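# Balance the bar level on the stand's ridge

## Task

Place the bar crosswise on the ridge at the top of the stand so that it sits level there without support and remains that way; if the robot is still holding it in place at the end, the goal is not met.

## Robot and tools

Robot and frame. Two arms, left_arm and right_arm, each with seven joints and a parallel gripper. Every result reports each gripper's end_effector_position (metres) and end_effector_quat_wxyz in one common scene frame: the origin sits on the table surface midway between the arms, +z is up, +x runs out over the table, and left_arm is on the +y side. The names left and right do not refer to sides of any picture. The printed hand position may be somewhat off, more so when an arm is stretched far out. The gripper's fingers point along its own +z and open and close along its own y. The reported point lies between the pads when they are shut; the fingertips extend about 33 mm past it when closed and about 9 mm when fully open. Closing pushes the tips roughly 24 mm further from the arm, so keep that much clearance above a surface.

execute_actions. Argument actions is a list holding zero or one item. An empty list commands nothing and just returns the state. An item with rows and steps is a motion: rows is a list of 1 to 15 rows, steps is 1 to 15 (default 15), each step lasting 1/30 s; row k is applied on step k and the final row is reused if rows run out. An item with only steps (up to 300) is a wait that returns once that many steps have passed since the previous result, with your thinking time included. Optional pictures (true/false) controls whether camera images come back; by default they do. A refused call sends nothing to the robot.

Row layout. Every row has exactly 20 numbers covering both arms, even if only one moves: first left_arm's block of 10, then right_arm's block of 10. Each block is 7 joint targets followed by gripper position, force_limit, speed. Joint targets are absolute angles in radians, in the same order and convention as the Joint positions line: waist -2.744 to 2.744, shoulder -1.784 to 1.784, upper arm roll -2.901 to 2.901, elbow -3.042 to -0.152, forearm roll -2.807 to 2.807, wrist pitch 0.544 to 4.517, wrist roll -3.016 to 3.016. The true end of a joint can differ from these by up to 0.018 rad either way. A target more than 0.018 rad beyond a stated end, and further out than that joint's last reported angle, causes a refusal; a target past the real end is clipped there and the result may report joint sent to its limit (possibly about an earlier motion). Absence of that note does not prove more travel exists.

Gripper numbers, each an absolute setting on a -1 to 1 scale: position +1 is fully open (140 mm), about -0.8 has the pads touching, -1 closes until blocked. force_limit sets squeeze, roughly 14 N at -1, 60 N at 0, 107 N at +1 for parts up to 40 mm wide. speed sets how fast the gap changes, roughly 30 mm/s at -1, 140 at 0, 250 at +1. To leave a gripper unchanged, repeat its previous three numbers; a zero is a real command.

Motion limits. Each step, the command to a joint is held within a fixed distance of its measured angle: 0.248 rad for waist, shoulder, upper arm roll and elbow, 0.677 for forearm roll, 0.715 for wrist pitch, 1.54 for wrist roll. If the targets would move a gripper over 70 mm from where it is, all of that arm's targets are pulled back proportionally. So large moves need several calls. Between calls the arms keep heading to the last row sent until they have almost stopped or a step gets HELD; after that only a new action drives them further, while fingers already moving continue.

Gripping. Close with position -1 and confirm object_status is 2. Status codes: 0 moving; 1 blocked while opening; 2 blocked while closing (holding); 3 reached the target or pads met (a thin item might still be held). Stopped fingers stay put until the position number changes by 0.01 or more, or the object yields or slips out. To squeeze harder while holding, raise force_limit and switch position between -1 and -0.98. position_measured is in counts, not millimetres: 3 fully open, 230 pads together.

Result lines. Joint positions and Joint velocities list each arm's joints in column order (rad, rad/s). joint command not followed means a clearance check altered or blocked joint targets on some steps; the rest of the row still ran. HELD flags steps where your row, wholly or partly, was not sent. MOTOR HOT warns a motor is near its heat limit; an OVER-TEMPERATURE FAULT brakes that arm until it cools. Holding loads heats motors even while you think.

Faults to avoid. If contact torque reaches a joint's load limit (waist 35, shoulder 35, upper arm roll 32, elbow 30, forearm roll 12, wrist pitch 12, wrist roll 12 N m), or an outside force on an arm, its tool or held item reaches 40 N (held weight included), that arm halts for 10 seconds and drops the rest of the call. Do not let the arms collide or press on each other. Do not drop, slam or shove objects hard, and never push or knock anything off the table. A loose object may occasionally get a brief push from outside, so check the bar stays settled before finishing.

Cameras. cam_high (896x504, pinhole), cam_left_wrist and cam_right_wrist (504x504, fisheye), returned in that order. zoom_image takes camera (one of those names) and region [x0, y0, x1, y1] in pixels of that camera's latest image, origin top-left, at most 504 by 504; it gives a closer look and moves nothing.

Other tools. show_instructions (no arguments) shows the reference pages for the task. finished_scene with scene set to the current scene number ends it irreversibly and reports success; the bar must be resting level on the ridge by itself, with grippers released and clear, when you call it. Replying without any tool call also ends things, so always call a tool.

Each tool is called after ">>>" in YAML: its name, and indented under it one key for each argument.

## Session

>>> execute_actions:
  actions: []

Scene clock: 0.00 s of 4100.00 s.
left_arm: end_effector_position=(+0.6852, +0.5281, +0.1914) position_measured=3 object_status=3 end_effector_quat_wxyz=(+0.610, +0.759, +0.069, +0.217) | right_arm: end_effector_position=(+0.5766, +0.1795, +0.2218) position_measured=3 object_status=3 end_effector_quat_wxyz=(+0.348, +0.619, +0.449, +0.543)
Joint positions: left_arm=[ 0.831  0.9   -0.113 -1.331 -1.235  1.546 -0.65 ] | right_arm=[ 1.167  0.693 -0.151 -1.603 -1.717  2.121 -0.456]
Joint velocities: left_arm=[ 0.    -0.     0.001  0.    -0.001 -0.     0.001] | right_arm=[ 0.001 -0.    -0.001  0.001  0.001  0.001  0.   ]

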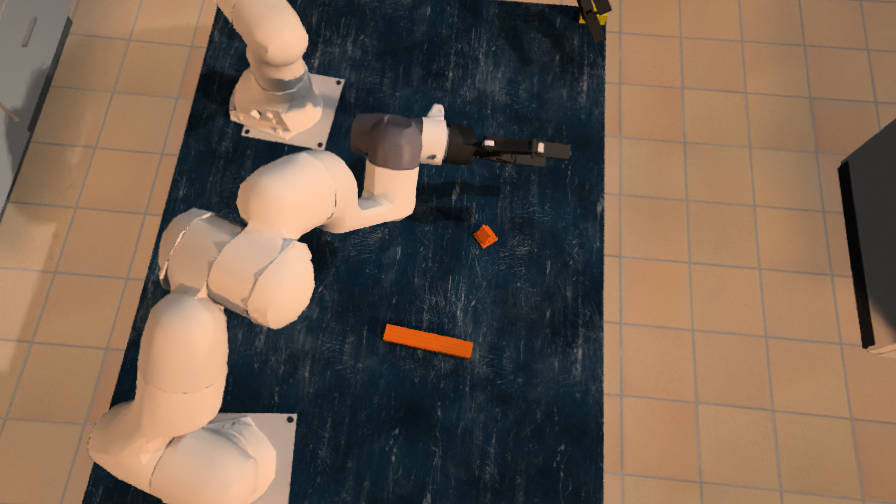

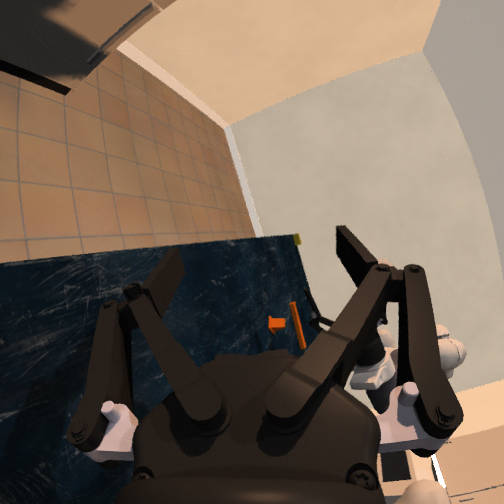

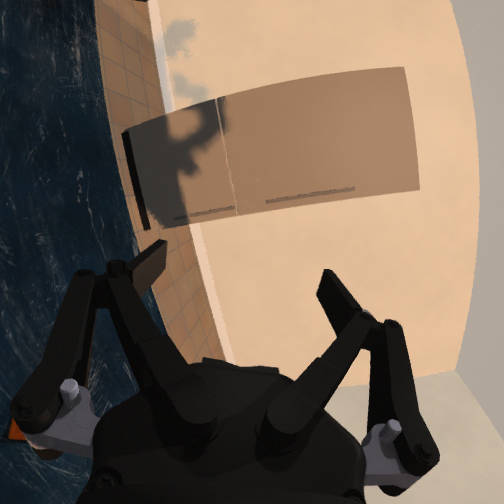

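>>> execute_actions:
  actions:
    - {"rows":[[0.831,0.9,-0.113,-1.331,-1.235,1.546,-0.65,1,0,0,1.0,-0.3,0,-2.2,-1.717,2.121,-0.456,1,0,0]]}
  pictures: false

>>> execute_actions:
  actions:
    - {"steps":25}
  pictures: false

>>> execute_actions:
  actions:
    - {"rows":[[0.831,0.9,-0.113,-1.331,-1.235,1.546,-0.65,1,0,0,0.616,-0.3,0,-2.4,0,2.1,-0.674,1,0,0]]}
  pictures: false

>>> execute_actions:
  actions:
    - {"steps":60}
  pictures: false

>>> execute_actions:
  actions:
    - {"rows":[[0.831,0.9,-0.113,-1.331,-1.235,1.546,-0.65,1,0,0,0.616,-0.078,0,-2.603,0,2.525,-0.674,0.2,0,0]]}
  pictures: false

>>> execute_actions:
  actions:
    - {"steps":30}

>>> zoom_image:
  camera: "cam_high"
  region: [440,200,540,280]

Scene clock: 14.27 s of 4100.00 s.
left_arm: end_effector_position=(+0.6852, +0.5281, +0.1914) position_measured=3 object_status=3 end_effector_quat_wxyz=(+0.610, +0.759, +0.069, +0.217) | right_arm: end_effector_position=(+0.5274, +0.0217, +0.4315) position_measured=3 object_status=3 end_effector_quat_wxyz=(+0.294, +0.662, +0.378, +0.577)
Joint positions: left_arm=[ 0.831  0.9   -0.113 -1.331 -1.235  1.546 -0.65 ] | right_arm=[ 1.005 -0.059 -0.01  -2.168 -1.718  2.122 -0.456]
Joint velocities: left_arm=[ 0.001  0.001  0.002  0.001  0.    -0.     0.001] | right_arm=[-0.    -1.118  0.029 -0.12  -0.     0.    -0.001]
Steps of this call (steps 1 to 90: nothing new was sent; then 10.77 s passed at rest; steps 91 to 105: all 15 steps of this action). Readings (joint positions | what the end effector reports):
91: left_arm=[0.831 0.900 -0.113 -1.331 -1.235 1.546 -0.650] | right_arm=[1.138 0.661 -0.113 -1.651 -1.718 2.121 -0.456] | left_arm position_measured=3 object_status=3 | right_arm position_measured=3 object_status=3
92: left_arm=[0.831 0.900 -0.113 -1.331 -1.235 1.546 -0.650] | right_arm=[1.105 0.605 -0.077 -1.725 -1.718 2.123 -0.456] | left_arm position_measured=3 object_status=3 | right_arm position_measured=3 object_status=3
94: left_arm=[0.831 0.900 -0.113 -1.331 -1.235 1.546 -0.650] | right_arm=[1.058 0.488 -0.042 -1.852 -1.718 2.124 -0.456] | left_arm position_measured=3 object_status=3 | right_arm position_measured=3 object_status=3
98: left_arm=[0.831 0.900 -0.113 -1.331 -1.235 1.546 -0.650] | right_arm=[1.011 0.237 -0.020 -2.086 -1.718 2.123 -0.456] | left_arm position_measured=3 object_status=3 | right_arm position_measured=3 object_status=3
105: the state above

Scene clock: 15.10 s of 4100.00 s.
left_arm: end_effector_position=(+0.6852, +0.5281, +0.1914) position_measured=3 object_status=3 end_effector_quat_wxyz=(+0.610, +0.759, +0.069, +0.217) | right_arm: end_effector_position=(+0.5037, -0.0160, +0.5686) position_measured=3 object_status=3 end_effector_quat_wxyz=(+0.248, +0.656, +0.308, +0.643)
Joint positions: left_arm=[ 0.831  0.9   -0.113 -1.331 -1.235  1.546 -0.65 ] | right_arm=[ 1.002 -0.301 -0.002 -2.197 -1.718  2.122 -0.456]
Joint velocities: left_arm=[-0.     0.001  0.    -0.001 -0.001 -0.     0.001] | right_arm=[-0.    -0.001 -0.001 -0.    -0.001  0.     0.001]
Steps of this call (steps 1 to 25: the robot went on to your last target). Readings (joint positions | what the end effector reports):
1: left_arm=[0.831 0.900 -0.113 -1.331 -1.235 1.546 -0.650] | right_arm=[1.005 -0.096 -0.009 -2.172 -1.718 2.122 -0.456] | left_arm position_measured=3 object_status=3 | right_arm position_measured=3 object_status=3
2: left_arm=[0.831 0.900 -0.113 -1.331 -1.235 1.546 -0.650] | right_arm=[1.005 -0.133 -0.008 -2.175 -1.718 2.122 -0.456] | left_arm position_measured=3 object_status=3 | right_arm position_measured=3 object_status=3
4: left_arm=[0.831 0.900 -0.113 -1.331 -1.235 1.546 -0.650] | right_arm=[1.004 -0.207 -0.006 -2.184 -1.718 2.122 -0.456] | left_arm position_measured=3 object_status=3 | right_arm position_measured=3 object_status=3
8: left_arm=[0.831 0.900 -0.113 -1.331 -1.235 1.546 -0.650] | right_arm=[1.003 -0.296 -0.003 -2.186 -1.718 2.122 -0.456] | left_arm position_measured=3 object_status=3 | right_arm position_measured=3 object_status=3
25: the state above

Scene clock: 15.60 s of 4100.00 s.
left_arm: end_effector_position=(+0.6852, +0.5281, +0.1914) position_measured=3 object_status=3 end_effector_quat_wxyz=(+0.610, +0.759, +0.069, +0.217) | right_arm: end_effector_position=(+0.5265, -0.1965, +0.3629) position_measured=3 object_status=3 end_effector_quat_wxyz=(+0.245, +0.873, +0.158, +0.390)
Joint positions: left_arm=[ 0.831  0.9   -0.113 -1.331 -1.235  1.546 -0.65 ] | right_arm=[ 0.746 -0.304  0.003 -2.338 -1.104  2.116 -0.526]
Joint velocities: left_arm=[-0.001 -0.     0.     0.    -0.001 -0.     0.001] | right_arm=[-0.5    0.003 -0.026 -0.229  1.706 -0.033 -0.166]
Steps of this call (steps 1 to 15: all 15 steps of this action). Readings (joint positions | what the end effector reports):
1: left_arm=[0.831 0.900 -0.113 -1.331 -1.235 1.546 -0.650] | right_arm=[0.994 -0.303 0.002 -2.203 -1.692 2.122 -0.459] | left_arm position_measured=3 object_status=3 | right_arm position_measured=3 object_status=3
2: left_arm=[0.831 0.900 -0.113 -1.331 -1.235 1.546 -0.650] | right_arm=[0.980 -0.305 0.005 -2.214 -1.659 2.122 -0.464] | left_arm position_measured=3 object_status=3 | right_arm position_measured=3 object_status=3
4: left_arm=[0.831 0.900 -0.113 -1.331 -1.235 1.546 -0.650] | right_arm=[0.949 -0.305 0.005 -2.237 -1.591 2.122 -0.472] | left_arm position_measured=3 object_status=3 | right_arm position_measured=3 object_status=3
8: left_arm=[0.831 0.900 -0.113 -1.331 -1.235 1.546 -0.650] | right_arm=[0.879 -0.304 0.005 -2.279 -1.442 2.120 -0.490] | left_arm position_measured=3 object_status=3 | right_arm position_measured=3 object_status=3
15: the state above

Scene clock: 17.60 s of 4100.00 s.
left_arm: end_effector_position=(+0.6852, +0.5281, +0.1914) position_measured=3 object_status=3 end_effector_quat_wxyz=(+0.610, +0.759, +0.069, +0.217) | right_arm: end_effector_position=(+0.3605, -0.1647, +0.2199) position_measured=3 object_status=3 end_effector_quat_wxyz=(-0.001, +0.995, -0.103, +0.003)
Joint positions: left_arm=[ 0.831  0.9   -0.113 -1.331 -1.235  1.546 -0.65 ] | right_arm=[ 0.618 -0.301  0.    -2.398 -0.003  2.102 -0.67 ]
Joint velocities: left_arm=[-0.001 -0.     0.001 -0.002 -0.    -0.001  0.002] | right_arm=[ 0.001  0.    -0.001 -0.     0.    -0.     0.001]
Steps of this call (steps 1 to 45: the robot went on to your last target; steps 46 to 60: nothing new was sent). Readings (joint positions | what the end effector reports):
1: left_arm=[0.831 0.900 -0.113 -1.331 -1.235 1.546 -0.650] | right_arm=[0.730 -0.304 0.003 -2.345 -1.041 2.115 -0.531] | left_arm position_measured=3 object_status=3 | right_arm position_measured=3 object_status=3
2: left_arm=[0.831 0.900 -0.113 -1.331 -1.235 1.546 -0.650] | right_arm=[0.714 -0.304 0.002 -2.352 -0.974 2.114 -0.537] | left_arm position_measured=3 object_status=3 | right_arm position_measured=3 object_status=3
4: left_arm=[0.831 0.900 -0.113 -1.331 -1.235 1.546 -0.650] | right_arm=[0.687 -0.303 0.001 -2.365 -0.828 2.111 -0.550] | left_arm position_measured=3 object_status=3 | right_arm position_measured=3 object_status=3
8: left_arm=[0.831 0.900 -0.113 -1.331 -1.235 1.546 -0.650] | right_arm=[0.649 -0.302 -0.000 -2.382 -0.506 2.108 -0.574] | left_arm position_measured=3 object_status=3 | right_arm position_measured=3 object_status=3
60: the state above
All arms were judged still, so your last target was given up. Only a new action makes them travel on or press farther. Fingers that are still opening or closing keep moving.

Scene clock: 18.10 s of 4100.00 s.
left_arm: end_effector_position=(+0.6853, +0.5281, +0.1914) position_measured=3 object_status=3 end_effector_quat_wxyz=(+0.610, +0.759, +0.069, +0.217) | right_arm: end_effector_position=(+0.3392, -0.1821, +0.0658) position_measured=103 object_status=0 end_effector_quat_wxyz=(+0.016, +0.995, -0.102, -0.014)
Joint positions: left_arm=[ 0.831  0.9   -0.113 -1.331 -1.235  1.546 -0.65 ] | right_arm=[ 0.618 -0.076  0.    -2.604 -0.003  2.486 -0.67 ]
Joint velocities: left_arm=[ 0.    -0.001  0.001 -0.003  0.001 -0.     0.   ] | right_arm=[-0.001 -0.007 -0.001 -0.    -0.001  0.227  0.001]
Steps of this call (steps 1 to 15: all 15 steps of this action). Readings (joint positions | what the end effector reports):
1: left_arm=[0.831 0.900 -0.113 -1.331 -1.235 1.546 -0.650] | right_arm=[0.618 -0.294 0.000 -2.407 -0.003 2.132 -0.670] | left_arm position_measured=3 object_status=3 | right_arm position_measured=3 object_status=0
2: left_arm=[0.831 0.900 -0.113 -1.331 -1.235 1.546 -0.650] | right_arm=[0.618 -0.271 0.000 -2.427 -0.003 2.167 -0.670] | left_arm position_measured=3 object_status=3 | right_arm position_measured=8 object_status=0
4: left_arm=[0.831 0.900 -0.113 -1.331 -1.235 1.546 -0.650] | right_arm=[0.618 -0.212 0.000 -2.478 -0.003 2.235 -0.670] | left_arm position_measured=3 object_status=3 | right_arm position_measured=23 object_status=0
8: left_arm=[0.831 0.900 -0.113 -1.331 -1.235 1.546 -0.650] | right_arm=[0.618 -0.097 0.000 -2.582 -0.003 2.381 -0.670] | left_arm position_measured=3 object_status=3 | right_arm position_measured=54 object_status=0
15: the state above

Scene clock: 19.10 s of 4100.00 s.
left_arm: end_effector_position=(+0.6852, +0.5281, +0.1914) position_measured=3 object_status=3 end_effector_quat_wxyz=(+0.610, +0.759, +0.069, +0.217) | right_arm: end_effector_position=(+0.3483, -0.1744, +0.0689) position_measured=104 object_status=3 end_effector_quat_wxyz=(+0.003, +0.995, -0.102, -0.001)
Joint positions: left_arm=[ 0.831  0.9   -0.113 -1.331 -1.235  1.546 -0.65 ] | right_arm=[ 0.618 -0.076  0.    -2.604 -0.003  2.522 -0.67 ]
Joint velocities: left_arm=[-0.001  0.001  0.     0.     0.001  0.001  0.001] | right_arm=[-0.001  0.    -0.001 -0.    -0.     0.002  0.   ]
Steps of this call (steps 1 to 30: the robot went on to your last target). Readings (joint positions | what the end effector reports):
1: left_arm=[0.831 0.900 -0.113 -1.331 -1.235 1.546 -0.650] | right_arm=[0.618 -0.076 0.000 -2.604 -0.003 2.492 -0.670] | left_arm position_measured=3 object_status=3 | right_arm position_measured=104 object_status=0
2: left_arm=[0.831 0.900 -0.113 -1.331 -1.235 1.546 -0.650] | right_arm=[0.618 -0.076 0.000 -2.604 -0.003 2.498 -0.670] | left_arm position_measured=3 object_status=3 | right_arm position_measured=104 object_status=0
4: left_arm=[0.831 0.900 -0.113 -1.331 -1.235 1.546 -0.650] | right_arm=[0.618 -0.076 0.000 -2.604 -0.003 2.506 -0.670] | left_arm position_measured=3 object_status=3 | right_arm position_measured=104 object_status=0
8: left_arm=[0.831 0.900 -0.113 -1.331 -1.235 1.546 -0.650] | right_arm=[0.618 -0.076 0.000 -2.604 -0.003 2.515 -0.670] | left_arm position_measured=3 object_status=3 | right_arm position_measured=104 object_status=3
30: the state above
All arms were judged still, so your last target was given up. Only a new action makes them travel on or press farther. Fingers that are still opening or closing keep moving.

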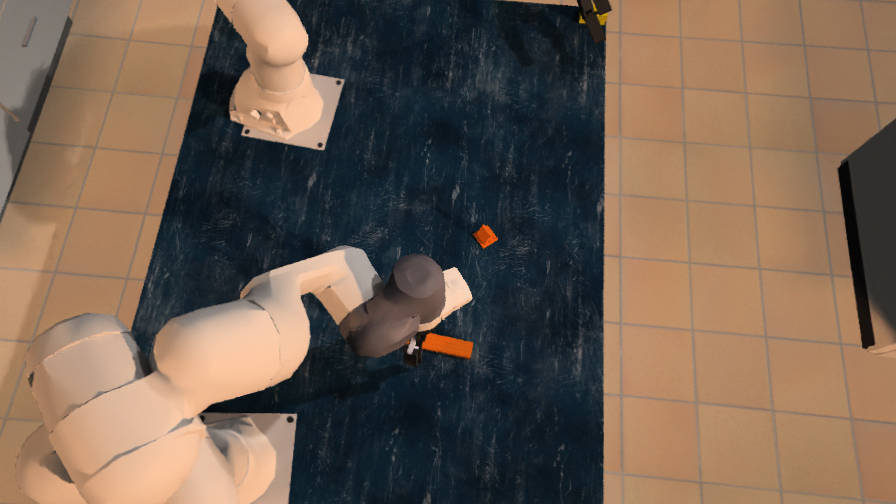

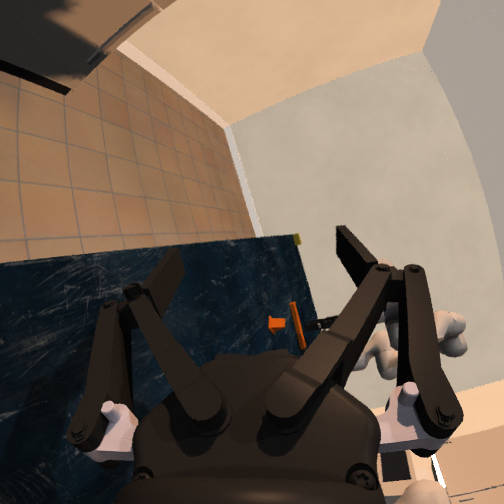

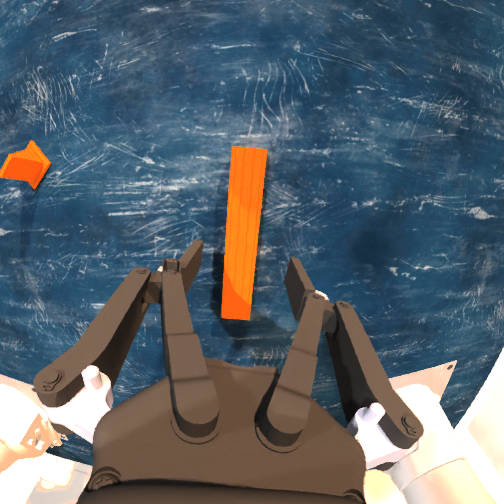

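Region (440, 200, 540, 280) of cam_high's 896x504 image, scaled by 5.040, with more detail than that image has; it fills the top 403 rows of this view, and the rest is white.

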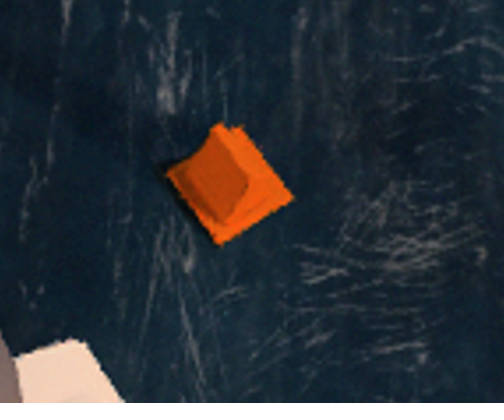

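>>> execute_actions:
  actions:
    - {"rows":[[0.831,0.9,-0.113,-1.331,-1.235,1.546,-0.65,1,0,0,0.628,0.01,0,-2.611,0,2.623,-0.74,0.2,0,0]]}
  pictures: false

>>> execute_actions:
  actions:
    - {"steps":15}
  pictures: false

>>> execute_actions:
  actions:
    - {"rows":[[0.831,0.9,-0.113,-1.331,-1.235,1.546,-0.65,1,0,0,0.628,0.01,0,-2.611,0,2.623,-0.74,-1,-0.6,-0.3]]}
  pictures: false

>>> execute_actions:
  actions:
    - {"steps":12}

>>> execute_actions:
  actions:
    - {"rows":[[0.831,0.9,-0.113,-1.331,-1.235,1.546,-0.65,1,0,0,0.628,-0.078,0,-2.603,0,2.525,-0.74,-1,-0.6,-0.3]],"steps":8}
  pictures: false

>>> execute_actions:
  actions:
    - {"rows":[[0.831,0.9,-0.113,-1.331,-1.235,1.546,-0.65,1,0,0,0.72,-0.3,0,-2.5,0,2.2,-1.45,-1,-0.6,-0.3]]}
  pictures: false

>>> execute_actions:
  actions:
    - {"rows":[[0.831,0.9,-0.113,-1.331,-1.235,1.546,-0.65,1,0,0,0.72,0.276,0,-1.888,0,2.164,-1.45,-1,-0.6,-0.3]]}
  pictures: false

>>> execute_actions:
  actions:
    - {"rows":[[0.831,0.9,-0.113,-1.331,-1.235,1.546,-0.65,1,0,0,0.72,0.46,0,-1.713,0,2.175,-1.45,-1,-0.6,-0.3]]}
  pictures: false

>>> execute_actions:
  actions:
    - {"steps":25}

>>> zoom_image:
  camera: "cam_right_wrist"
  region: [120,100,370,350]

Scene clock: 31.87 s of 4100.00 s.
left_arm: end_effector_position=(+0.6852, +0.5281, +0.1914) position_measured=3 object_status=3 end_effector_quat_wxyz=(+0.610, +0.759, +0.069, +0.217) | right_arm: end_effector_position=(+0.3473, -0.1712, +0.0373) position_measured=104 object_status=3 end_effector_quat_wxyz=(+0.002, +0.997, -0.072, -0.001)
Joint positions: left_arm=[ 0.831  0.9   -0.113 -1.331 -1.235  1.546 -0.65 ] | right_arm=[ 0.626  0.009 -0.    -2.612 -0.003  2.615 -0.723]
Joint velocities: left_arm=[-0.     0.     0.001 -0.001 -0.001 -0.     0.001] | right_arm=[-0.001 -0.001 -0.001 -0.001  0.     0.033 -0.041]
Steps of this call (steps 1 to 90: nothing new was sent; then 9.27 s passed at rest; steps 91 to 105: all 15 steps of this action). Readings (joint positions | what the end effector reports):
91: left_arm=[0.831 0.900 -0.113 -1.331 -1.235 1.546 -0.650] | right_arm=[0.619 -0.066 -0.000 -2.602 -0.003 2.537 -0.676] | left_arm position_measured=3 object_status=3 | right_arm position_measured=104 object_status=3
92: left_arm=[0.831 0.900 -0.113 -1.331 -1.235 1.546 -0.650] | right_arm=[0.621 -0.044 -0.000 -2.601 -0.003 2.554 -0.682] | left_arm position_measured=3 object_status=3 | right_arm position_measured=104 object_status=3
94: left_arm=[0.831 0.900 -0.113 -1.331 -1.235 1.546 -0.650] | right_arm=[0.624 -0.011 -0.000 -2.607 -0.003 2.575 -0.693] | left_arm position_measured=3 object_status=3 | right_arm position_measured=104 object_status=3
98: left_arm=[0.831 0.900 -0.113 -1.331 -1.235 1.546 -0.650] | right_arm=[0.625 0.009 -0.000 -2.612 -0.003 2.598 -0.708] | left_arm position_measured=3 object_status=3 | right_arm position_measured=104 object_status=3
105: the state above

Scene clock: 32.37 s of 4100.00 s.
left_arm: end_effector_position=(+0.6852, +0.5281, +0.1914) position_measured=3 object_status=3 end_effector_quat_wxyz=(+0.610, +0.759, +0.069, +0.217) | right_arm: end_effector_position=(+0.3486, -0.1701, +0.0377) position_measured=104 object_status=3 end_effector_quat_wxyz=(+0.001, +0.998, -0.067, +0.000)
Joint positions: left_arm=[ 0.831  0.9   -0.113 -1.331 -1.235  1.546 -0.65 ] | right_arm=[ 0.626  0.009 -0.    -2.612 -0.003  2.62  -0.734]
Joint velocities: left_arm=[ 0.003  0.    -0.001 -0.    -0.001 -0.     0.001] | right_arm=[-0.    -0.001  0.    -0.001 -0.002  0.001 -0.01 ]
Steps of this call (steps 1 to 15: the robot went on to your last target). Readings (joint positions | what the end effector reports):
1: left_arm=[0.831 0.900 -0.113 -1.331 -1.235 1.546 -0.650] | right_arm=[0.626 0.009 -0.000 -2.612 -0.003 2.616 -0.725] | left_arm position_measured=3 object_status=3 | right_arm position_measured=104 object_status=3
2: left_arm=[0.831 0.900 -0.113 -1.331 -1.235 1.546 -0.650] | right_arm=[0.626 0.009 -0.000 -2.612 -0.003 2.617 -0.726] | left_arm position_measured=3 object_status=3 | right_arm position_measured=104 object_status=3
4: left_arm=[0.831 0.900 -0.113 -1.331 -1.235 1.546 -0.650] | right_arm=[0.626 0.009 -0.000 -2.612 -0.003 2.618 -0.728] | left_arm position_measured=3 object_status=3 | right_arm position_measured=104 object_status=3
8: left_arm=[0.831 0.900 -0.113 -1.331 -1.235 1.546 -0.650] | right_arm=[0.626 0.009 -0.000 -2.612 -0.003 2.619 -0.731] | left_arm position_measured=3 object_status=3 | right_arm position_measured=104 object_status=3
15: the state above

Scene clock: 32.87 s of 4100.00 s.
left_arm: end_effector_position=(+0.6852, +0.5281, +0.1914) position_measured=3 object_status=3 end_effector_quat_wxyz=(+0.610, +0.759, +0.069, +0.217) | right_arm: end_effector_position=(+0.3489, -0.1698, +0.0380) position_measured=183 object_status=0 end_effector_quat_wxyz=(+0.000, +0.998, -0.066, +0.001)
Joint positions: left_arm=[ 0.831  0.9   -0.113 -1.331 -1.235  1.546 -0.65 ] | right_arm=[ 0.626  0.009 -0.    -2.611 -0.003  2.621 -0.736]
Joint velocities: left_arm=[-0.002 -0.002 -0.001 -0.     0.     0.     0.   ] | right_arm=[-0.001  0.    -0.001 -0.001  0.    -0.    -0.001]
Steps of this call (steps 1 to 15: all 15 steps of this action). Readings (joint positions | what the end effector reports):
1: left_arm=[0.831 0.900 -0.113 -1.331 -1.235 1.546 -0.650] | right_arm=[0.626 0.009 -0.000 -2.612 -0.003 2.620 -0.734] | left_arm position_measured=3 object_status=3 | right_arm position_measured=104 object_status=0
2: left_arm=[0.831 0.900 -0.113 -1.331 -1.235 1.546 -0.650] | right_arm=[0.626 0.009 -0.000 -2.612 -0.003 2.620 -0.734] | left_arm position_measured=3 object_status=3 | right_arm position_measured=108 object_status=0
4: left_arm=[0.831 0.900 -0.113 -1.331 -1.235 1.546 -0.650] | right_arm=[0.626 0.009 -0.000 -2.612 -0.003 2.620 -0.735] | left_arm position_measured=3 object_status=3 | right_arm position_measured=119 object_status=0
8: left_arm=[0.831 0.900 -0.113 -1.331 -1.235 1.546 -0.650] | right_arm=[0.626 0.009 -0.000 -2.612 -0.003 2.621 -0.735] | left_arm position_measured=3 object_status=3 | right_arm position_measured=142 object_status=0
15: the state above

Scene clock: 33.27 s of 4100.00 s.
left_arm: end_effector_position=(+0.6852, +0.5281, +0.1914) position_measured=3 object_status=3 end_effector_quat_wxyz=(+0.610, +0.759, +0.069, +0.217) | right_arm: end_effector_position=(+0.3489, -0.1698, +0.0380) position_measured=183 object_status=2 end_effector_quat_wxyz=(+0.000, +0.998, -0.066, +0.001)
Joint positions: left_arm=[ 0.831  0.9   -0.113 -1.331 -1.235  1.546 -0.65 ] | right_arm=[ 0.626  0.009 -0.    -2.611 -0.003  2.621 -0.736]
Joint velocities: left_arm=[-0.    -0.001 -0.     0.001 -0.     0.001 -0.001] | right_arm=[ 0.    -0.001 -0.001  0.001 -0.     0.002  0.   ]
Steps of this call (steps 1 to 12: the robot went on to your last target). Readings (joint positions | what the end effector reports):
1: left_arm=[0.831 0.900 -0.113 -1.331 -1.235 1.546 -0.650] | right_arm=[0.626 0.009 -0.000 -2.611 -0.003 2.621 -0.736] | left_arm position_measured=3 object_status=3 | right_arm position_measured=183 object_status=0
2: left_arm=[0.831 0.900 -0.113 -1.331 -1.235 1.546 -0.650] | right_arm=[0.626 0.009 -0.000 -2.611 -0.003 2.621 -0.736] | left_arm position_measured=3 object_status=3 | right_arm position_measured=183 object_status=0
4: left_arm=[0.831 0.900 -0.113 -1.331 -1.235 1.546 -0.650] | right_arm=[0.626 0.009 -0.000 -2.611 -0.003 2.621 -0.736] | left_arm position_measured=3 object_status=3 | right_arm position_measured=183 object_status=0
8: left_arm=[0.831 0.900 -0.113 -1.331 -1.235 1.546 -0.650] | right_arm=[0.626 0.009 -0.000 -2.611 -0.003 2.621 -0.736] | left_arm position_measured=3 object_status=3 | right_arm position_measured=183 object_status=2
12: the state above

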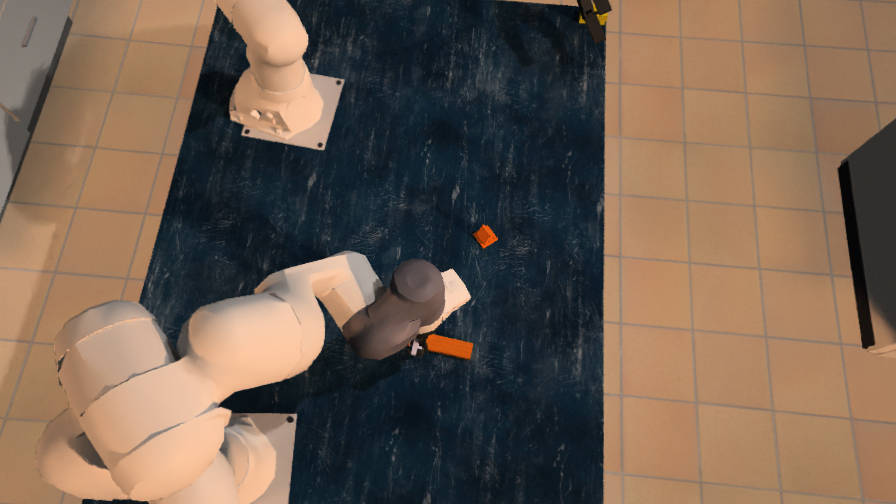

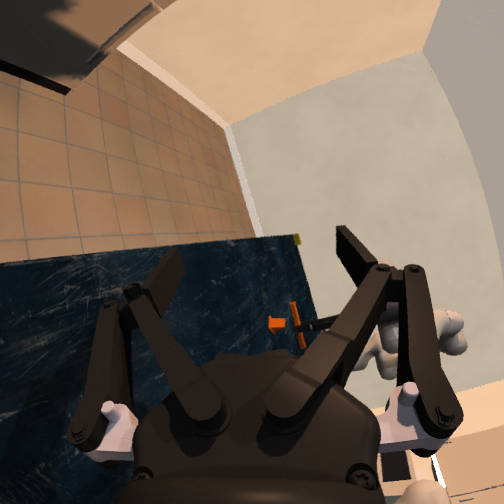

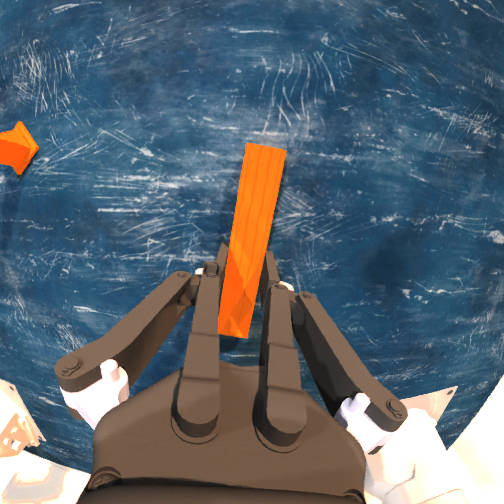

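Scene clock: 33.53 s of 4100.00 s.
left_arm: end_effector_position=(+0.6852, +0.5281, +0.1914) position_measured=3 object_status=3 end_effector_quat_wxyz=(+0.610, +0.759, +0.069, +0.217) | right_arm: end_effector_position=(+0.3535, -0.1659, +0.0720) position_measured=183 object_status=2 end_effector_quat_wxyz=(-0.007, +0.998, -0.066, +0.009)
Joint positions: left_arm=[ 0.831  0.9   -0.113 -1.331 -1.235  1.546 -0.65 ] | right_arm=[ 0.626 -0.076 -0.    -2.602 -0.003  2.549 -0.736]
Joint velocities: left_arm=[-0.     0.001 -0.002 -0.001  0.    -0.     0.001] | right_arm=[-0.    -0.015 -0.001 -0.002 -0.001 -0.126  0.001]
Steps of this call (steps 1 to 8: all 8 steps of this action). Readings (joint positions | what the end effector reports):
1: left_arm=[0.831 0.900 -0.113 -1.331 -1.235 1.546 -0.650] | right_arm=[0.626 -0.001 -0.000 -2.613 -0.003 2.607 -0.736] | left_arm position_measured=3 object_status=3 | right_arm position_measured=183 object_status=2
2: left_arm=[0.831 0.900 -0.113 -1.331 -1.235 1.546 -0.650] | right_arm=[0.626 -0.023 -0.000 -2.614 -0.003 2.591 -0.736] | left_arm position_measured=3 object_status=3 | right_arm position_measured=183 object_status=2
4: left_arm=[0.831 0.900 -0.113 -1.331 -1.235 1.546 -0.650] | right_arm=[0.626 -0.057 -0.000 -2.607 -0.003 2.571 -0.736] | left_arm position_measured=3 object_status=3 | right_arm position_measured=183 object_status=2
8: the state above

Scene clock: 34.03 s of 4100.00 s.
left_arm: end_effector_position=(+0.6852, +0.5281, +0.1914) position_measured=3 object_status=3 end_effector_quat_wxyz=(+0.610, +0.759, +0.069, +0.217) | right_arm: end_effector_position=(+0.3252, -0.1362, +0.1852) position_measured=183 object_status=2 end_effector_quat_wxyz=(-0.007, +0.967, +0.253, +0.013)
Joint positions: left_arm=[ 0.831  0.9   -0.113 -1.331 -1.235  1.546 -0.65 ] | right_arm=[ 0.718 -0.301  0.002 -2.498 -0.002  2.227 -1.286]
Joint velocities: left_arm=[ 0.     0.001  0.    -0.002 -0.001  0.001  0.001] | right_arm=[-0.001  0.002  0.    -0.003 -0.    -0.153 -0.532]
Steps of this call (steps 1 to 15: all 15 steps of this action). Readings (joint positions | what the end effector reports):
1: left_arm=[0.831 0.900 -0.113 -1.331 -1.235 1.546 -0.650] | right_arm=[0.634 -0.090 -0.005 -2.599 -0.002 2.515 -0.770] | left_arm position_measured=3 object_status=3 | right_arm position_measured=183 object_status=2
2: left_arm=[0.831 0.900 -0.113 -1.331 -1.235 1.546 -0.650] | right_arm=[0.648 -0.124 -0.006 -2.588 -0.002 2.477 -0.813] | left_arm position_measured=3 object_status=3 | right_arm position_measured=183 object_status=2
4: left_arm=[0.831 0.900 -0.113 -1.331 -1.235 1.546 -0.650] | right_arm=[0.679 -0.198 -0.005 -2.552 -0.002 2.405 -0.912] | left_arm position_measured=3 object_status=3 | right_arm position_measured=183 object_status=2
8: left_arm=[0.831 0.900 -0.113 -1.331 -1.235 1.546 -0.650] | right_arm=[0.714 -0.293 0.001 -2.500 -0.002 2.300 -1.101] | left_arm position_measured=3 object_status=3 | right_arm position_measured=183 object_status=2
15: the state above

Scene clock: 34.53 s of 4100.00 s.
left_arm: end_effector_position=(+0.6852, +0.5281, +0.1914) position_measured=3 object_status=3 end_effector_quat_wxyz=(+0.610, +0.759, +0.069, +0.217) | right_arm: end_effector_position=(+0.4462, -0.0119, +0.1460) position_measured=183 object_status=2 end_effector_quat_wxyz=(+0.002, +0.949, +0.315, -0.001)
Joint positions: left_arm=[ 0.831  0.9   -0.113 -1.331 -1.235  1.546 -0.65 ] | right_arm=[ 0.719  0.276  0.001 -1.898 -0.002  2.17  -1.415]
Joint velocities: left_arm=[-0.    -0.    -0.    -0.002  0.001  0.001  0.001] | right_arm=[ 0.     0.001  0.001  0.092 -0.    -0.015 -0.107]
Steps of this call (steps 1 to 15: all 15 steps of this action). Readings (joint positions | what the end effector reports):
1: left_arm=[0.831 0.900 -0.113 -1.331 -1.235 1.546 -0.650] | right_arm=[0.718 -0.264 0.002 -2.456 -0.003 2.202 -1.303] | left_arm position_measured=3 object_status=3 | right_arm position_measured=183 object_status=2
2: left_arm=[0.831 0.900 -0.113 -1.331 -1.235 1.546 -0.650] | right_arm=[0.719 -0.187 0.002 -2.375 -0.003 2.196 -1.318] | left_arm position_measured=3 object_status=3 | right_arm position_measured=183 object_status=2
4: left_arm=[0.831 0.900 -0.113 -1.331 -1.235 1.546 -0.650] | right_arm=[0.719 -0.042 0.001 -2.224 -0.002 2.188 -1.342] | left_arm position_measured=3 object_status=3 | right_arm position_measured=183 object_status=2
8: left_arm=[0.831 0.900 -0.113 -1.331 -1.235 1.546 -0.650] | right_arm=[0.719 0.205 0.001 -1.973 -0.002 2.180 -1.378] | left_arm position_measured=3 object_status=3 | right_arm position_measured=183 object_status=2
15: the state above

Scene clock: 35.03 s of 4100.00 s.
left_arm: end_effector_position=(+0.6852, +0.5281, +0.1914) position_measured=3 object_status=3 end_effector_quat_wxyz=(+0.610, +0.759, +0.069, +0.217) | right_arm: end_effector_position=(+0.4795, +0.0223, +0.1085) position_measured=183 object_status=2 end_effector_quat_wxyz=(+0.002, +0.945, +0.327, -0.003)
Joint positions: left_arm=[ 0.831  0.9   -0.113 -1.331 -1.235  1.546 -0.65 ] | right_arm=[ 0.719  0.462  0.001 -1.717 -0.002  2.172 -1.44 ]
Joint velocities: left_arm=[ 0.    -0.     0.001 -0.001  0.     0.    -0.   ] | right_arm=[ 0.002 -0.004 -0.     0.015 -0.001  0.002 -0.021]
Steps of this call (steps 1 to 15: all 15 steps of this action). Readings (joint positions | what the end effector reports):
1: left_arm=[0.831 0.900 -0.113 -1.331 -1.235 1.546 -0.650] | right_arm=[0.719 0.303 0.001 -1.855 -0.002 2.160 -1.418] | left_arm position_measured=3 object_status=3 | right_arm position_measured=183 object_status=2
2: left_arm=[0.831 0.900 -0.113 -1.331 -1.235 1.546 -0.650] | right_arm=[0.719 0.350 0.001 -1.800 -0.002 2.166 -1.421] | left_arm position_measured=3 object_status=3 | right_arm position_measured=183 object_status=2
4: left_arm=[0.831 0.900 -0.113 -1.331 -1.235 1.546 -0.650] | right_arm=[0.719 0.412 0.001 -1.749 -0.002 2.172 -1.426] | left_arm position_measured=3 object_status=3 | right_arm position_measured=183 object_status=2
8: left_arm=[0.831 0.900 -0.113 -1.331 -1.235 1.546 -0.650] | right_arm=[0.719 0.460 0.001 -1.728 -0.002 2.172 -1.433] | left_arm position_measured=3 object_status=3 | right_arm position_measured=183 object_status=2
15: the state above

Scene clock: 35.87 s of 4100.00 s.
left_arm: end_effector_position=(+0.6852, +0.5281, +0.1914) position_measured=3 object_status=3 end_effector_quat_wxyz=(+0.610, +0.759, +0.069, +0.217) | right_arm: end_effector_position=(+0.4797, +0.0225, +0.1088) position_measured=183 object_status=2 end_effector_quat_wxyz=(+0.002, +0.944, +0.330, -0.002)
Joint positions: left_arm=[ 0.831  0.9   -0.113 -1.331 -1.235  1.546 -0.65 ] | right_arm=[ 0.719  0.462  0.001 -1.716 -0.002  2.172 -1.446]
Joint velocities: left_arm=[-0.001  0.001  0.001  0.001  0.     0.     0.   ] | right_arm=[-0.    -0.001  0.001 -0.    -0.001  0.    -0.002]
Steps of this call (steps 1 to 15: the robot went on to your last target; steps 16 to 25: nothing new was sent). Readings (joint positions | what the end effector reports):
1: left_arm=[0.831 0.900 -0.113 -1.331 -1.235 1.546 -0.650] | right_arm=[0.719 0.462 0.001 -1.716 -0.002 2.172 -1.441] | left_arm position_measured=3 object_status=3 | right_arm position_measured=183 object_status=2
2: left_arm=[0.831 0.900 -0.113 -1.331 -1.235 1.546 -0.650] | right_arm=[0.719 0.462 0.001 -1.716 -0.002 2.172 -1.441] | left_arm position_measured=3 object_status=3 | right_arm position_measured=183 object_status=2
4: left_arm=[0.831 0.900 -0.113 -1.331 -1.235 1.546 -0.650] | right_arm=[0.719 0.462 0.001 -1.716 -0.002 2.172 -1.442] | left_arm position_measured=3 object_status=3 | right_arm position_measured=183 object_status=2
8: left_arm=[0.831 0.900 -0.113 -1.331 -1.235 1.546 -0.650] | right_arm=[0.719 0.462 0.001 -1.716 -0.002 2.172 -1.444] | left_arm position_measured=3 object_status=3 | right_arm position_measured=183 object_status=2
25: the state above
All arms were judged still, so your last target was given up. Only a new action makes them travel on or press farther. Fingers that are still opening or closing keep moving.

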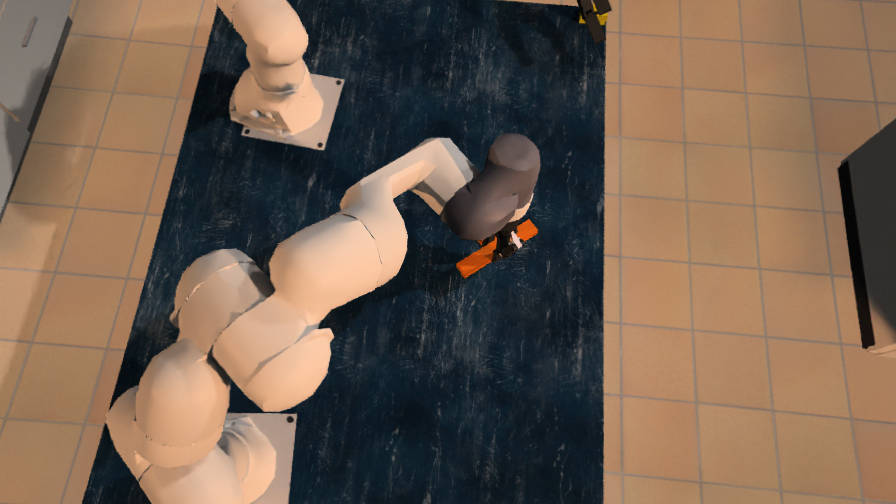

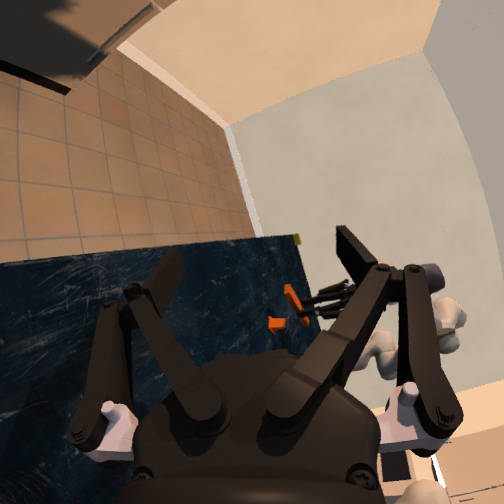

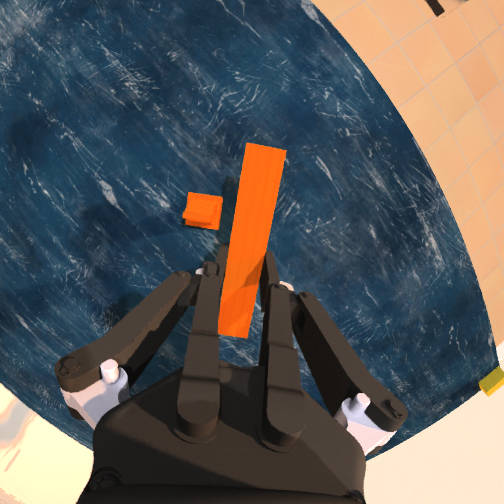

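Region (120, 100, 370, 350) of cam_right_wrist's 504x504 image, scaled by 2.016, with more detail than that image has.

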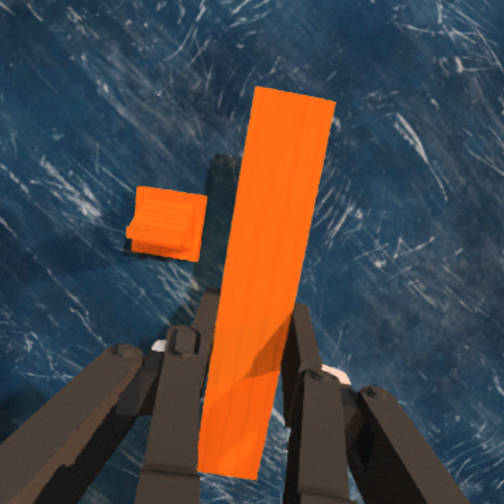

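>>> execute_actions:
  actions:
    - {"rows":[[0.831,0.9,-0.113,-1.331,-1.235,1.546,-0.65,1,0,0,0.805,0.5,0,-1.615,0,2.161,-1.36,-1,-0.6,-0.3]],"steps":8}
  pictures: false

>>> execute_actions:
  actions:
    - {"rows":[[0.831,0.9,-0.113,-1.331,-1.235,1.546,-0.65,1,0,0,0.805,0.543,0,-1.615,0,2.161,-1.36,-1,-0.6,-0.3]]}
  pictures: false

>>> execute_actions:
  actions:
    - {"steps":15}

>>> zoom_image:
  camera: "cam_left_wrist"
  region: [230,260,350,360]

Scene clock: 43.77 s of 4100.00 s.
left_arm: end_effector_position=(+0.6852, +0.5281, +0.1914) position_measured=3 object_status=3 end_effector_quat_wxyz=(+0.610, +0.759, +0.069, +0.217) | right_arm: end_effector_position=(+0.4556, +0.0904, +0.1297) position_measured=183 object_status=2 end_effector_quat_wxyz=(-0.013, +0.936, +0.351, +0.022)
Joint positions: left_arm=[ 0.831  0.9   -0.113 -1.331 -1.235  1.546 -0.65 ] | right_arm=[ 0.808  0.495  0.005 -1.62  -0.002  2.166 -1.399]
Joint velocities: left_arm=[ 0.001 -0.002 -0.     0.001 -0.001 -0.     0.   ] | right_arm=[ 0.097  0.009  0.035  0.054 -0.001 -0.011  0.114]
Steps of this call (steps 1 to 90: nothing new was sent; then 4.63 s passed at rest; steps 91 to 98: all 8 steps of this action). Readings (joint positions | what the end effector reports):
91: left_arm=[0.831 0.900 -0.113 -1.331 -1.235 1.546 -0.650] | right_arm=[0.729 0.471 -0.007 -1.697 -0.002 2.167 -1.440] | left_arm position_measured=3 object_status=3 | right_arm position_measured=183 object_status=2
92: left_arm=[0.831 0.900 -0.113 -1.331 -1.235 1.546 -0.650] | right_arm=[0.745 0.484 -0.011 -1.671 -0.002 2.167 -1.432] | left_arm position_measured=3 object_status=3 | right_arm position_measured=183 object_status=2
94: left_arm=[0.831 0.900 -0.113 -1.331 -1.235 1.546 -0.650] | right_arm=[0.775 0.493 -0.008 -1.640 -0.002 2.167 -1.418] | left_arm position_measured=3 object_status=3 | right_arm position_measured=183 object_status=2
98: the state above

Scene clock: 44.27 s of 4100.00 s.
left_arm: end_effector_position=(+0.6852, +0.5281, +0.1914) position_measured=3 object_status=3 end_effector_quat_wxyz=(+0.610, +0.759, +0.069, +0.217) | right_arm: end_effector_position=(+0.4511, +0.0802, +0.0960) position_measured=183 object_status=2 end_effector_quat_wxyz=(+0.000, +0.942, +0.336, +0.000)
Joint positions: left_arm=[ 0.831  0.9   -0.113 -1.331 -1.235  1.546 -0.65 ] | right_arm=[ 0.807  0.546  0.002 -1.617 -0.002  2.162 -1.37 ]
Joint velocities: left_arm=[-0.     0.    -0.     0.     0.     0.    -0.002] | right_arm=[-0.    -0.001  0.001  0.    -0.    -0.     0.023]
Steps of this call (steps 1 to 15: all 15 steps of this action). Readings (joint positions | what the end effector reports):
1: left_arm=[0.831 0.900 -0.113 -1.331 -1.235 1.546 -0.650] | right_arm=[0.810 0.500 0.006 -1.616 -0.002 2.166 -1.395] | left_arm position_measured=3 object_status=3 | right_arm position_measured=183 object_status=2
2: left_arm=[0.831 0.900 -0.113 -1.331 -1.235 1.546 -0.650] | right_arm=[0.810 0.508 0.006 -1.613 -0.002 2.166 -1.392] | left_arm position_measured=3 object_status=3 | right_arm position_measured=183 object_status=2
4: left_arm=[0.831 0.900 -0.113 -1.331 -1.235 1.546 -0.650] | right_arm=[0.809 0.527 0.005 -1.613 -0.002 2.165 -1.387] | left_arm position_measured=3 object_status=3 | right_arm position_measured=183 object_status=2
8: left_arm=[0.831 0.900 -0.113 -1.331 -1.235 1.546 -0.650] | right_arm=[0.807 0.545 0.002 -1.617 -0.002 2.163 -1.378] | left_arm position_measured=3 object_status=3 | right_arm position_measured=183 object_status=2
15: the state above

Scene clock: 44.77 s of 4100.00 s.
left_arm: end_effector_position=(+0.6852, +0.5281, +0.1914) position_measured=3 object_status=3 end_effector_quat_wxyz=(+0.610, +0.759, +0.069, +0.217) | right_arm: end_effector_position=(+0.4511, +0.0802, +0.0960) position_measured=183 object_status=2 end_effector_quat_wxyz=(+0.000, +0.943, +0.333, +0.000)
Joint positions: left_arm=[ 0.831  0.9   -0.113 -1.331 -1.235  1.546 -0.65 ] | right_arm=[ 0.807  0.546  0.002 -1.617 -0.002  2.162 -1.365]
Joint velocities: left_arm=[ 0.     0.    -0.001 -0.     0.001  0.    -0.001] | right_arm=[ 0.001 -0.    -0.001  0.001 -0.    -0.     0.003]
Steps of this call (steps 1 to 15: the robot went on to your last target). Readings (joint positions | what the end effector reports):
1: left_arm=[0.831 0.900 -0.113 -1.331 -1.235 1.546 -0.650] | right_arm=[0.807 0.546 0.002 -1.617 -0.002 2.162 -1.370] | left_arm position_measured=3 object_status=3 | right_arm position_measured=183 object_status=2
2: left_arm=[0.831 0.900 -0.113 -1.331 -1.235 1.546 -0.650] | right_arm=[0.807 0.546 0.002 -1.617 -0.002 2.162 -1.369] | left_arm position_measured=3 object_status=3 | right_arm position_measured=183 object_status=2
4: left_arm=[0.831 0.900 -0.113 -1.331 -1.235 1.546 -0.650] | right_arm=[0.807 0.546 0.002 -1.617 -0.002 2.162 -1.368] | left_arm position_measured=3 object_status=3 | right_arm position_measured=183 object_status=2
8: left_arm=[0.831 0.900 -0.113 -1.331 -1.235 1.546 -0.650] | right_arm=[0.807 0.546 0.002 -1.617 -0.002 2.162 -1.366] | left_arm position_measured=3 object_status=3 | right_arm position_measured=183 object_status=2
15: the state above
All arms were judged still, so your last target was given up. Only a new action makes them travel on or press farther. Fingers that are still opening or closing keep moving.

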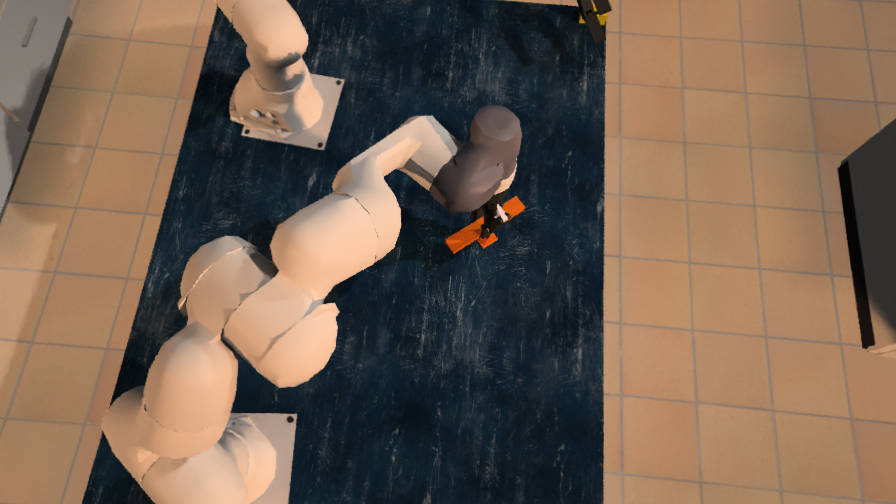

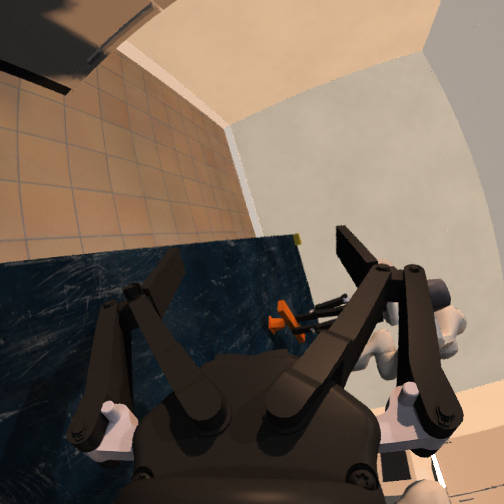

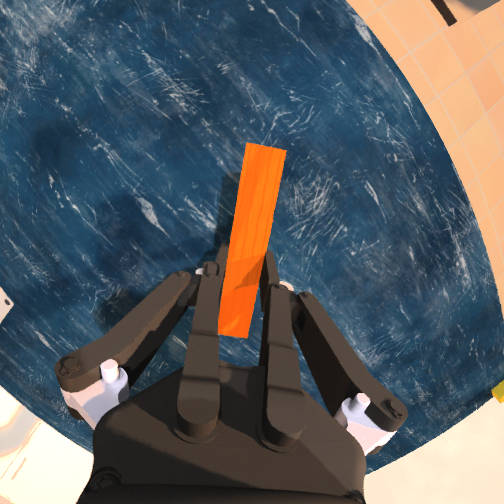

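Region (230, 260, 350, 360) of cam_left_wrist's 504x504 image, scaled by 4.200, with more detail than that image has.

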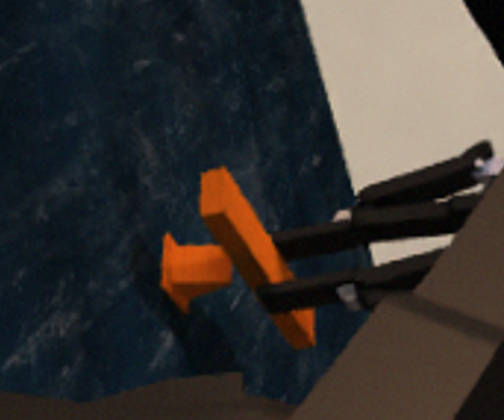

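Step down.

>>> execute_actions:
  actions:
    - {"rows":[[0.831,0.9,-0.113,-1.331,-1.235,1.546,-0.65,1,0,0,0.8,0.556,0,-1.615,0,2.176,-1.36,-1,-0.6,-0.3]]}
  pictures: false

>>> execute_actions:
  actions:
    - {"rows":[[0.831,0.9,-0.113,-1.331,-1.235,1.546,-0.65,1,0,0,0.8,0.564,0,-1.615,0,2.184,-1.36,-1,-0.6,-0.3]]}
  pictures: false

Scene clock: 49.37 s of 4100.00 s.
left_arm: end_effector_position=(+0.6853, +0.5281, +0.1914) position_measured=3 object_status=3 end_effector_quat_wxyz=(+0.610, +0.759, +0.069, +0.217) | right_arm: end_effector_position=(+0.4545, +0.0789, +0.0903) position_measured=183 object_status=2 end_effector_quat_wxyz=(+0.000, +0.944, +0.330, +0.000)
Joint positions: left_arm=[ 0.831  0.9   -0.113 -1.331 -1.235  1.546 -0.65 ] | right_arm=[ 0.802  0.556  0.002 -1.616 -0.002  2.172 -1.364]
Joint velocities: left_arm=[ 0.     0.    -0.     0.    -0.001  0.    -0.001] | right_arm=[ 0.     0.     0.     0.    -0.001  0.003 -0.001]
Steps of this call (steps 1 to 90: nothing new was sent; then 1.10 s passed at rest; steps 91 to 105: all 15 steps of this action). Readings (joint positions | what the end effector reports):
91: left_arm=[0.831 0.900 -0.113 -1.331 -1.235 1.546 -0.650] | right_arm=[0.807 0.546 0.002 -1.617 -0.002 2.164 -1.364] | left_arm position_measured=3 object_status=3 | right_arm position_measured=183 object_status=2
92: left_arm=[0.831 0.900 -0.113 -1.331 -1.235 1.546 -0.650] | right_arm=[0.806 0.548 0.002 -1.616 -0.002 2.166 -1.364] | left_arm position_measured=3 object_status=3 | right_arm position_measured=183 object_status=2
94: left_arm=[0.831 0.900 -0.113 -1.331 -1.235 1.546 -0.650] | right_arm=[0.804 0.552 0.002 -1.616 -0.002 2.168 -1.364] | left_arm position_measured=3 object_status=3 | right_arm position_measured=183 object_status=2
98: left_arm=[0.831 0.900 -0.113 -1.331 -1.235 1.546 -0.650] | right_arm=[0.802 0.556 0.002 -1.616 -0.002 2.171 -1.364] | left_arm position_measured=3 object_status=3 | right_arm position_measured=183 object_status=2
105: the state above

Scene clock: 49.87 s of 4100.00 s.
left_arm: end_effector_position=(+0.6852, +0.5281, +0.1914) position_measured=3 object_status=3 end_effector_quat_wxyz=(+0.610, +0.759, +0.069, +0.217) | right_arm: end_effector_position=(+0.4549, +0.0795, +0.0857) position_measured=183 object_status=2 end_effector_quat_wxyz=(+0.000, +0.944, +0.330, +0.001)
Joint positions: left_arm=[ 0.831  0.9   -0.113 -1.331 -1.235  1.546 -0.65 ] | right_arm=[ 0.802  0.563  0.002 -1.616 -0.002  2.18  -1.364]
Joint velocities: left_arm=[ 0.     0.    -0.     0.001  0.001  0.     0.   ] | right_arm=[-0.    -0.001 -0.001  0.    -0.     0.002  0.001]
Steps of this call (steps 1 to 15: all 15 steps of this action). Readings (joint positions | what the end effector reports):
1: left_arm=[0.831 0.900 -0.113 -1.331 -1.235 1.546 -0.650] | right_arm=[0.802 0.556 0.002 -1.616 -0.002 2.174 -1.364] | left_arm position_measured=3 object_status=3 | right_arm position_measured=183 object_status=2
2: left_arm=[0.831 0.900 -0.113 -1.331 -1.235 1.546 -0.650] | right_arm=[0.802 0.558 0.002 -1.616 -0.002 2.175 -1.364] | left_arm position_measured=3 object_status=3 | right_arm position_measured=183 object_status=2
4: left_arm=[0.831 0.900 -0.113 -1.331 -1.235 1.546 -0.650] | right_arm=[0.802 0.561 0.002 -1.616 -0.002 2.177 -1.364] | left_arm position_measured=3 object_status=3 | right_arm position_measured=183 object_status=2
8: left_arm=[0.831 0.900 -0.113 -1.331 -1.235 1.546 -0.650] | right_arm=[0.802 0.563 0.002 -1.616 -0.002 2.179 -1.364] | left_arm position_measured=3 object_status=3 | right_arm position_measured=183 object_status=2
15: the state above

>>> execute_actions:
  actions:
    - {"rows":[[0.831,0.9,-0.113,-1.331,-1.235,1.546,-0.65,1,0,0,0.8,0.571,0,-1.615,0,2.189,-1.36,-1,-0.6,-0.3]]}
  pictures: false

Scene clock: 53.47 s of 4100.00 s.
left_arm: end_effector_position=(+0.6852, +0.5281, +0.1914) position_measured=3 object_status=3 end_effector_quat_wxyz=(+0.610, +0.759, +0.069, +0.217) | right_arm: end_effector_position=(+0.4550, +0.0795, +0.0817) position_measured=183 object_status=2 end_effector_quat_wxyz=(+0.000, +0.944, +0.330, +0.000)
Joint positions: left_arm=[ 0.831  0.9   -0.113 -1.331 -1.235  1.546 -0.65 ] | right_arm=[ 0.802  0.57   0.002 -1.616 -0.002  2.186 -1.364]
Joint velocities: left_arm=[ 0.001 -0.001 -0.001 -0.001 -0.     0.001  0.   ] | right_arm=[ 0.001  0.    -0.001  0.    -0.     0.002 -0.001]
Steps of this call (steps 1 to 15: the robot went on to your last target; steps 16 to 90: nothing new was sent; then 0.10 s passed at rest; steps 91 to 105: all 15 steps of this action). Readings (joint positions | what the end effector reports):
91: left_arm=[0.831 0.900 -0.113 -1.331 -1.235 1.546 -0.650] | right_arm=[0.802 0.564 0.002 -1.616 -0.002 2.182 -1.364] | left_arm position_measured=3 object_status=3 | right_arm position_measured=183 object_status=2
92: left_arm=[0.831 0.900 -0.113 -1.331 -1.235 1.546 -0.650] | right_arm=[0.802 0.565 0.002 -1.616 -0.002 2.183 -1.364] | left_arm position_measured=3 object_status=3 | right_arm position_measured=183 object_status=2
94: left_arm=[0.831 0.900 -0.113 -1.331 -1.235 1.546 -0.650] | right_arm=[0.802 0.568 0.002 -1.616 -0.002 2.184 -1.364] | left_arm position_measured=3 object_status=3 | right_arm position_measured=183 object_status=2
98: left_arm=[0.831 0.900 -0.113 -1.331 -1.235 1.546 -0.650] | right_arm=[0.802 0.570 0.002 -1.616 -0.002 2.185 -1.364] | left_arm position_measured=3 object_status=3 | right_arm position_measured=183 object_status=2
105: the state above


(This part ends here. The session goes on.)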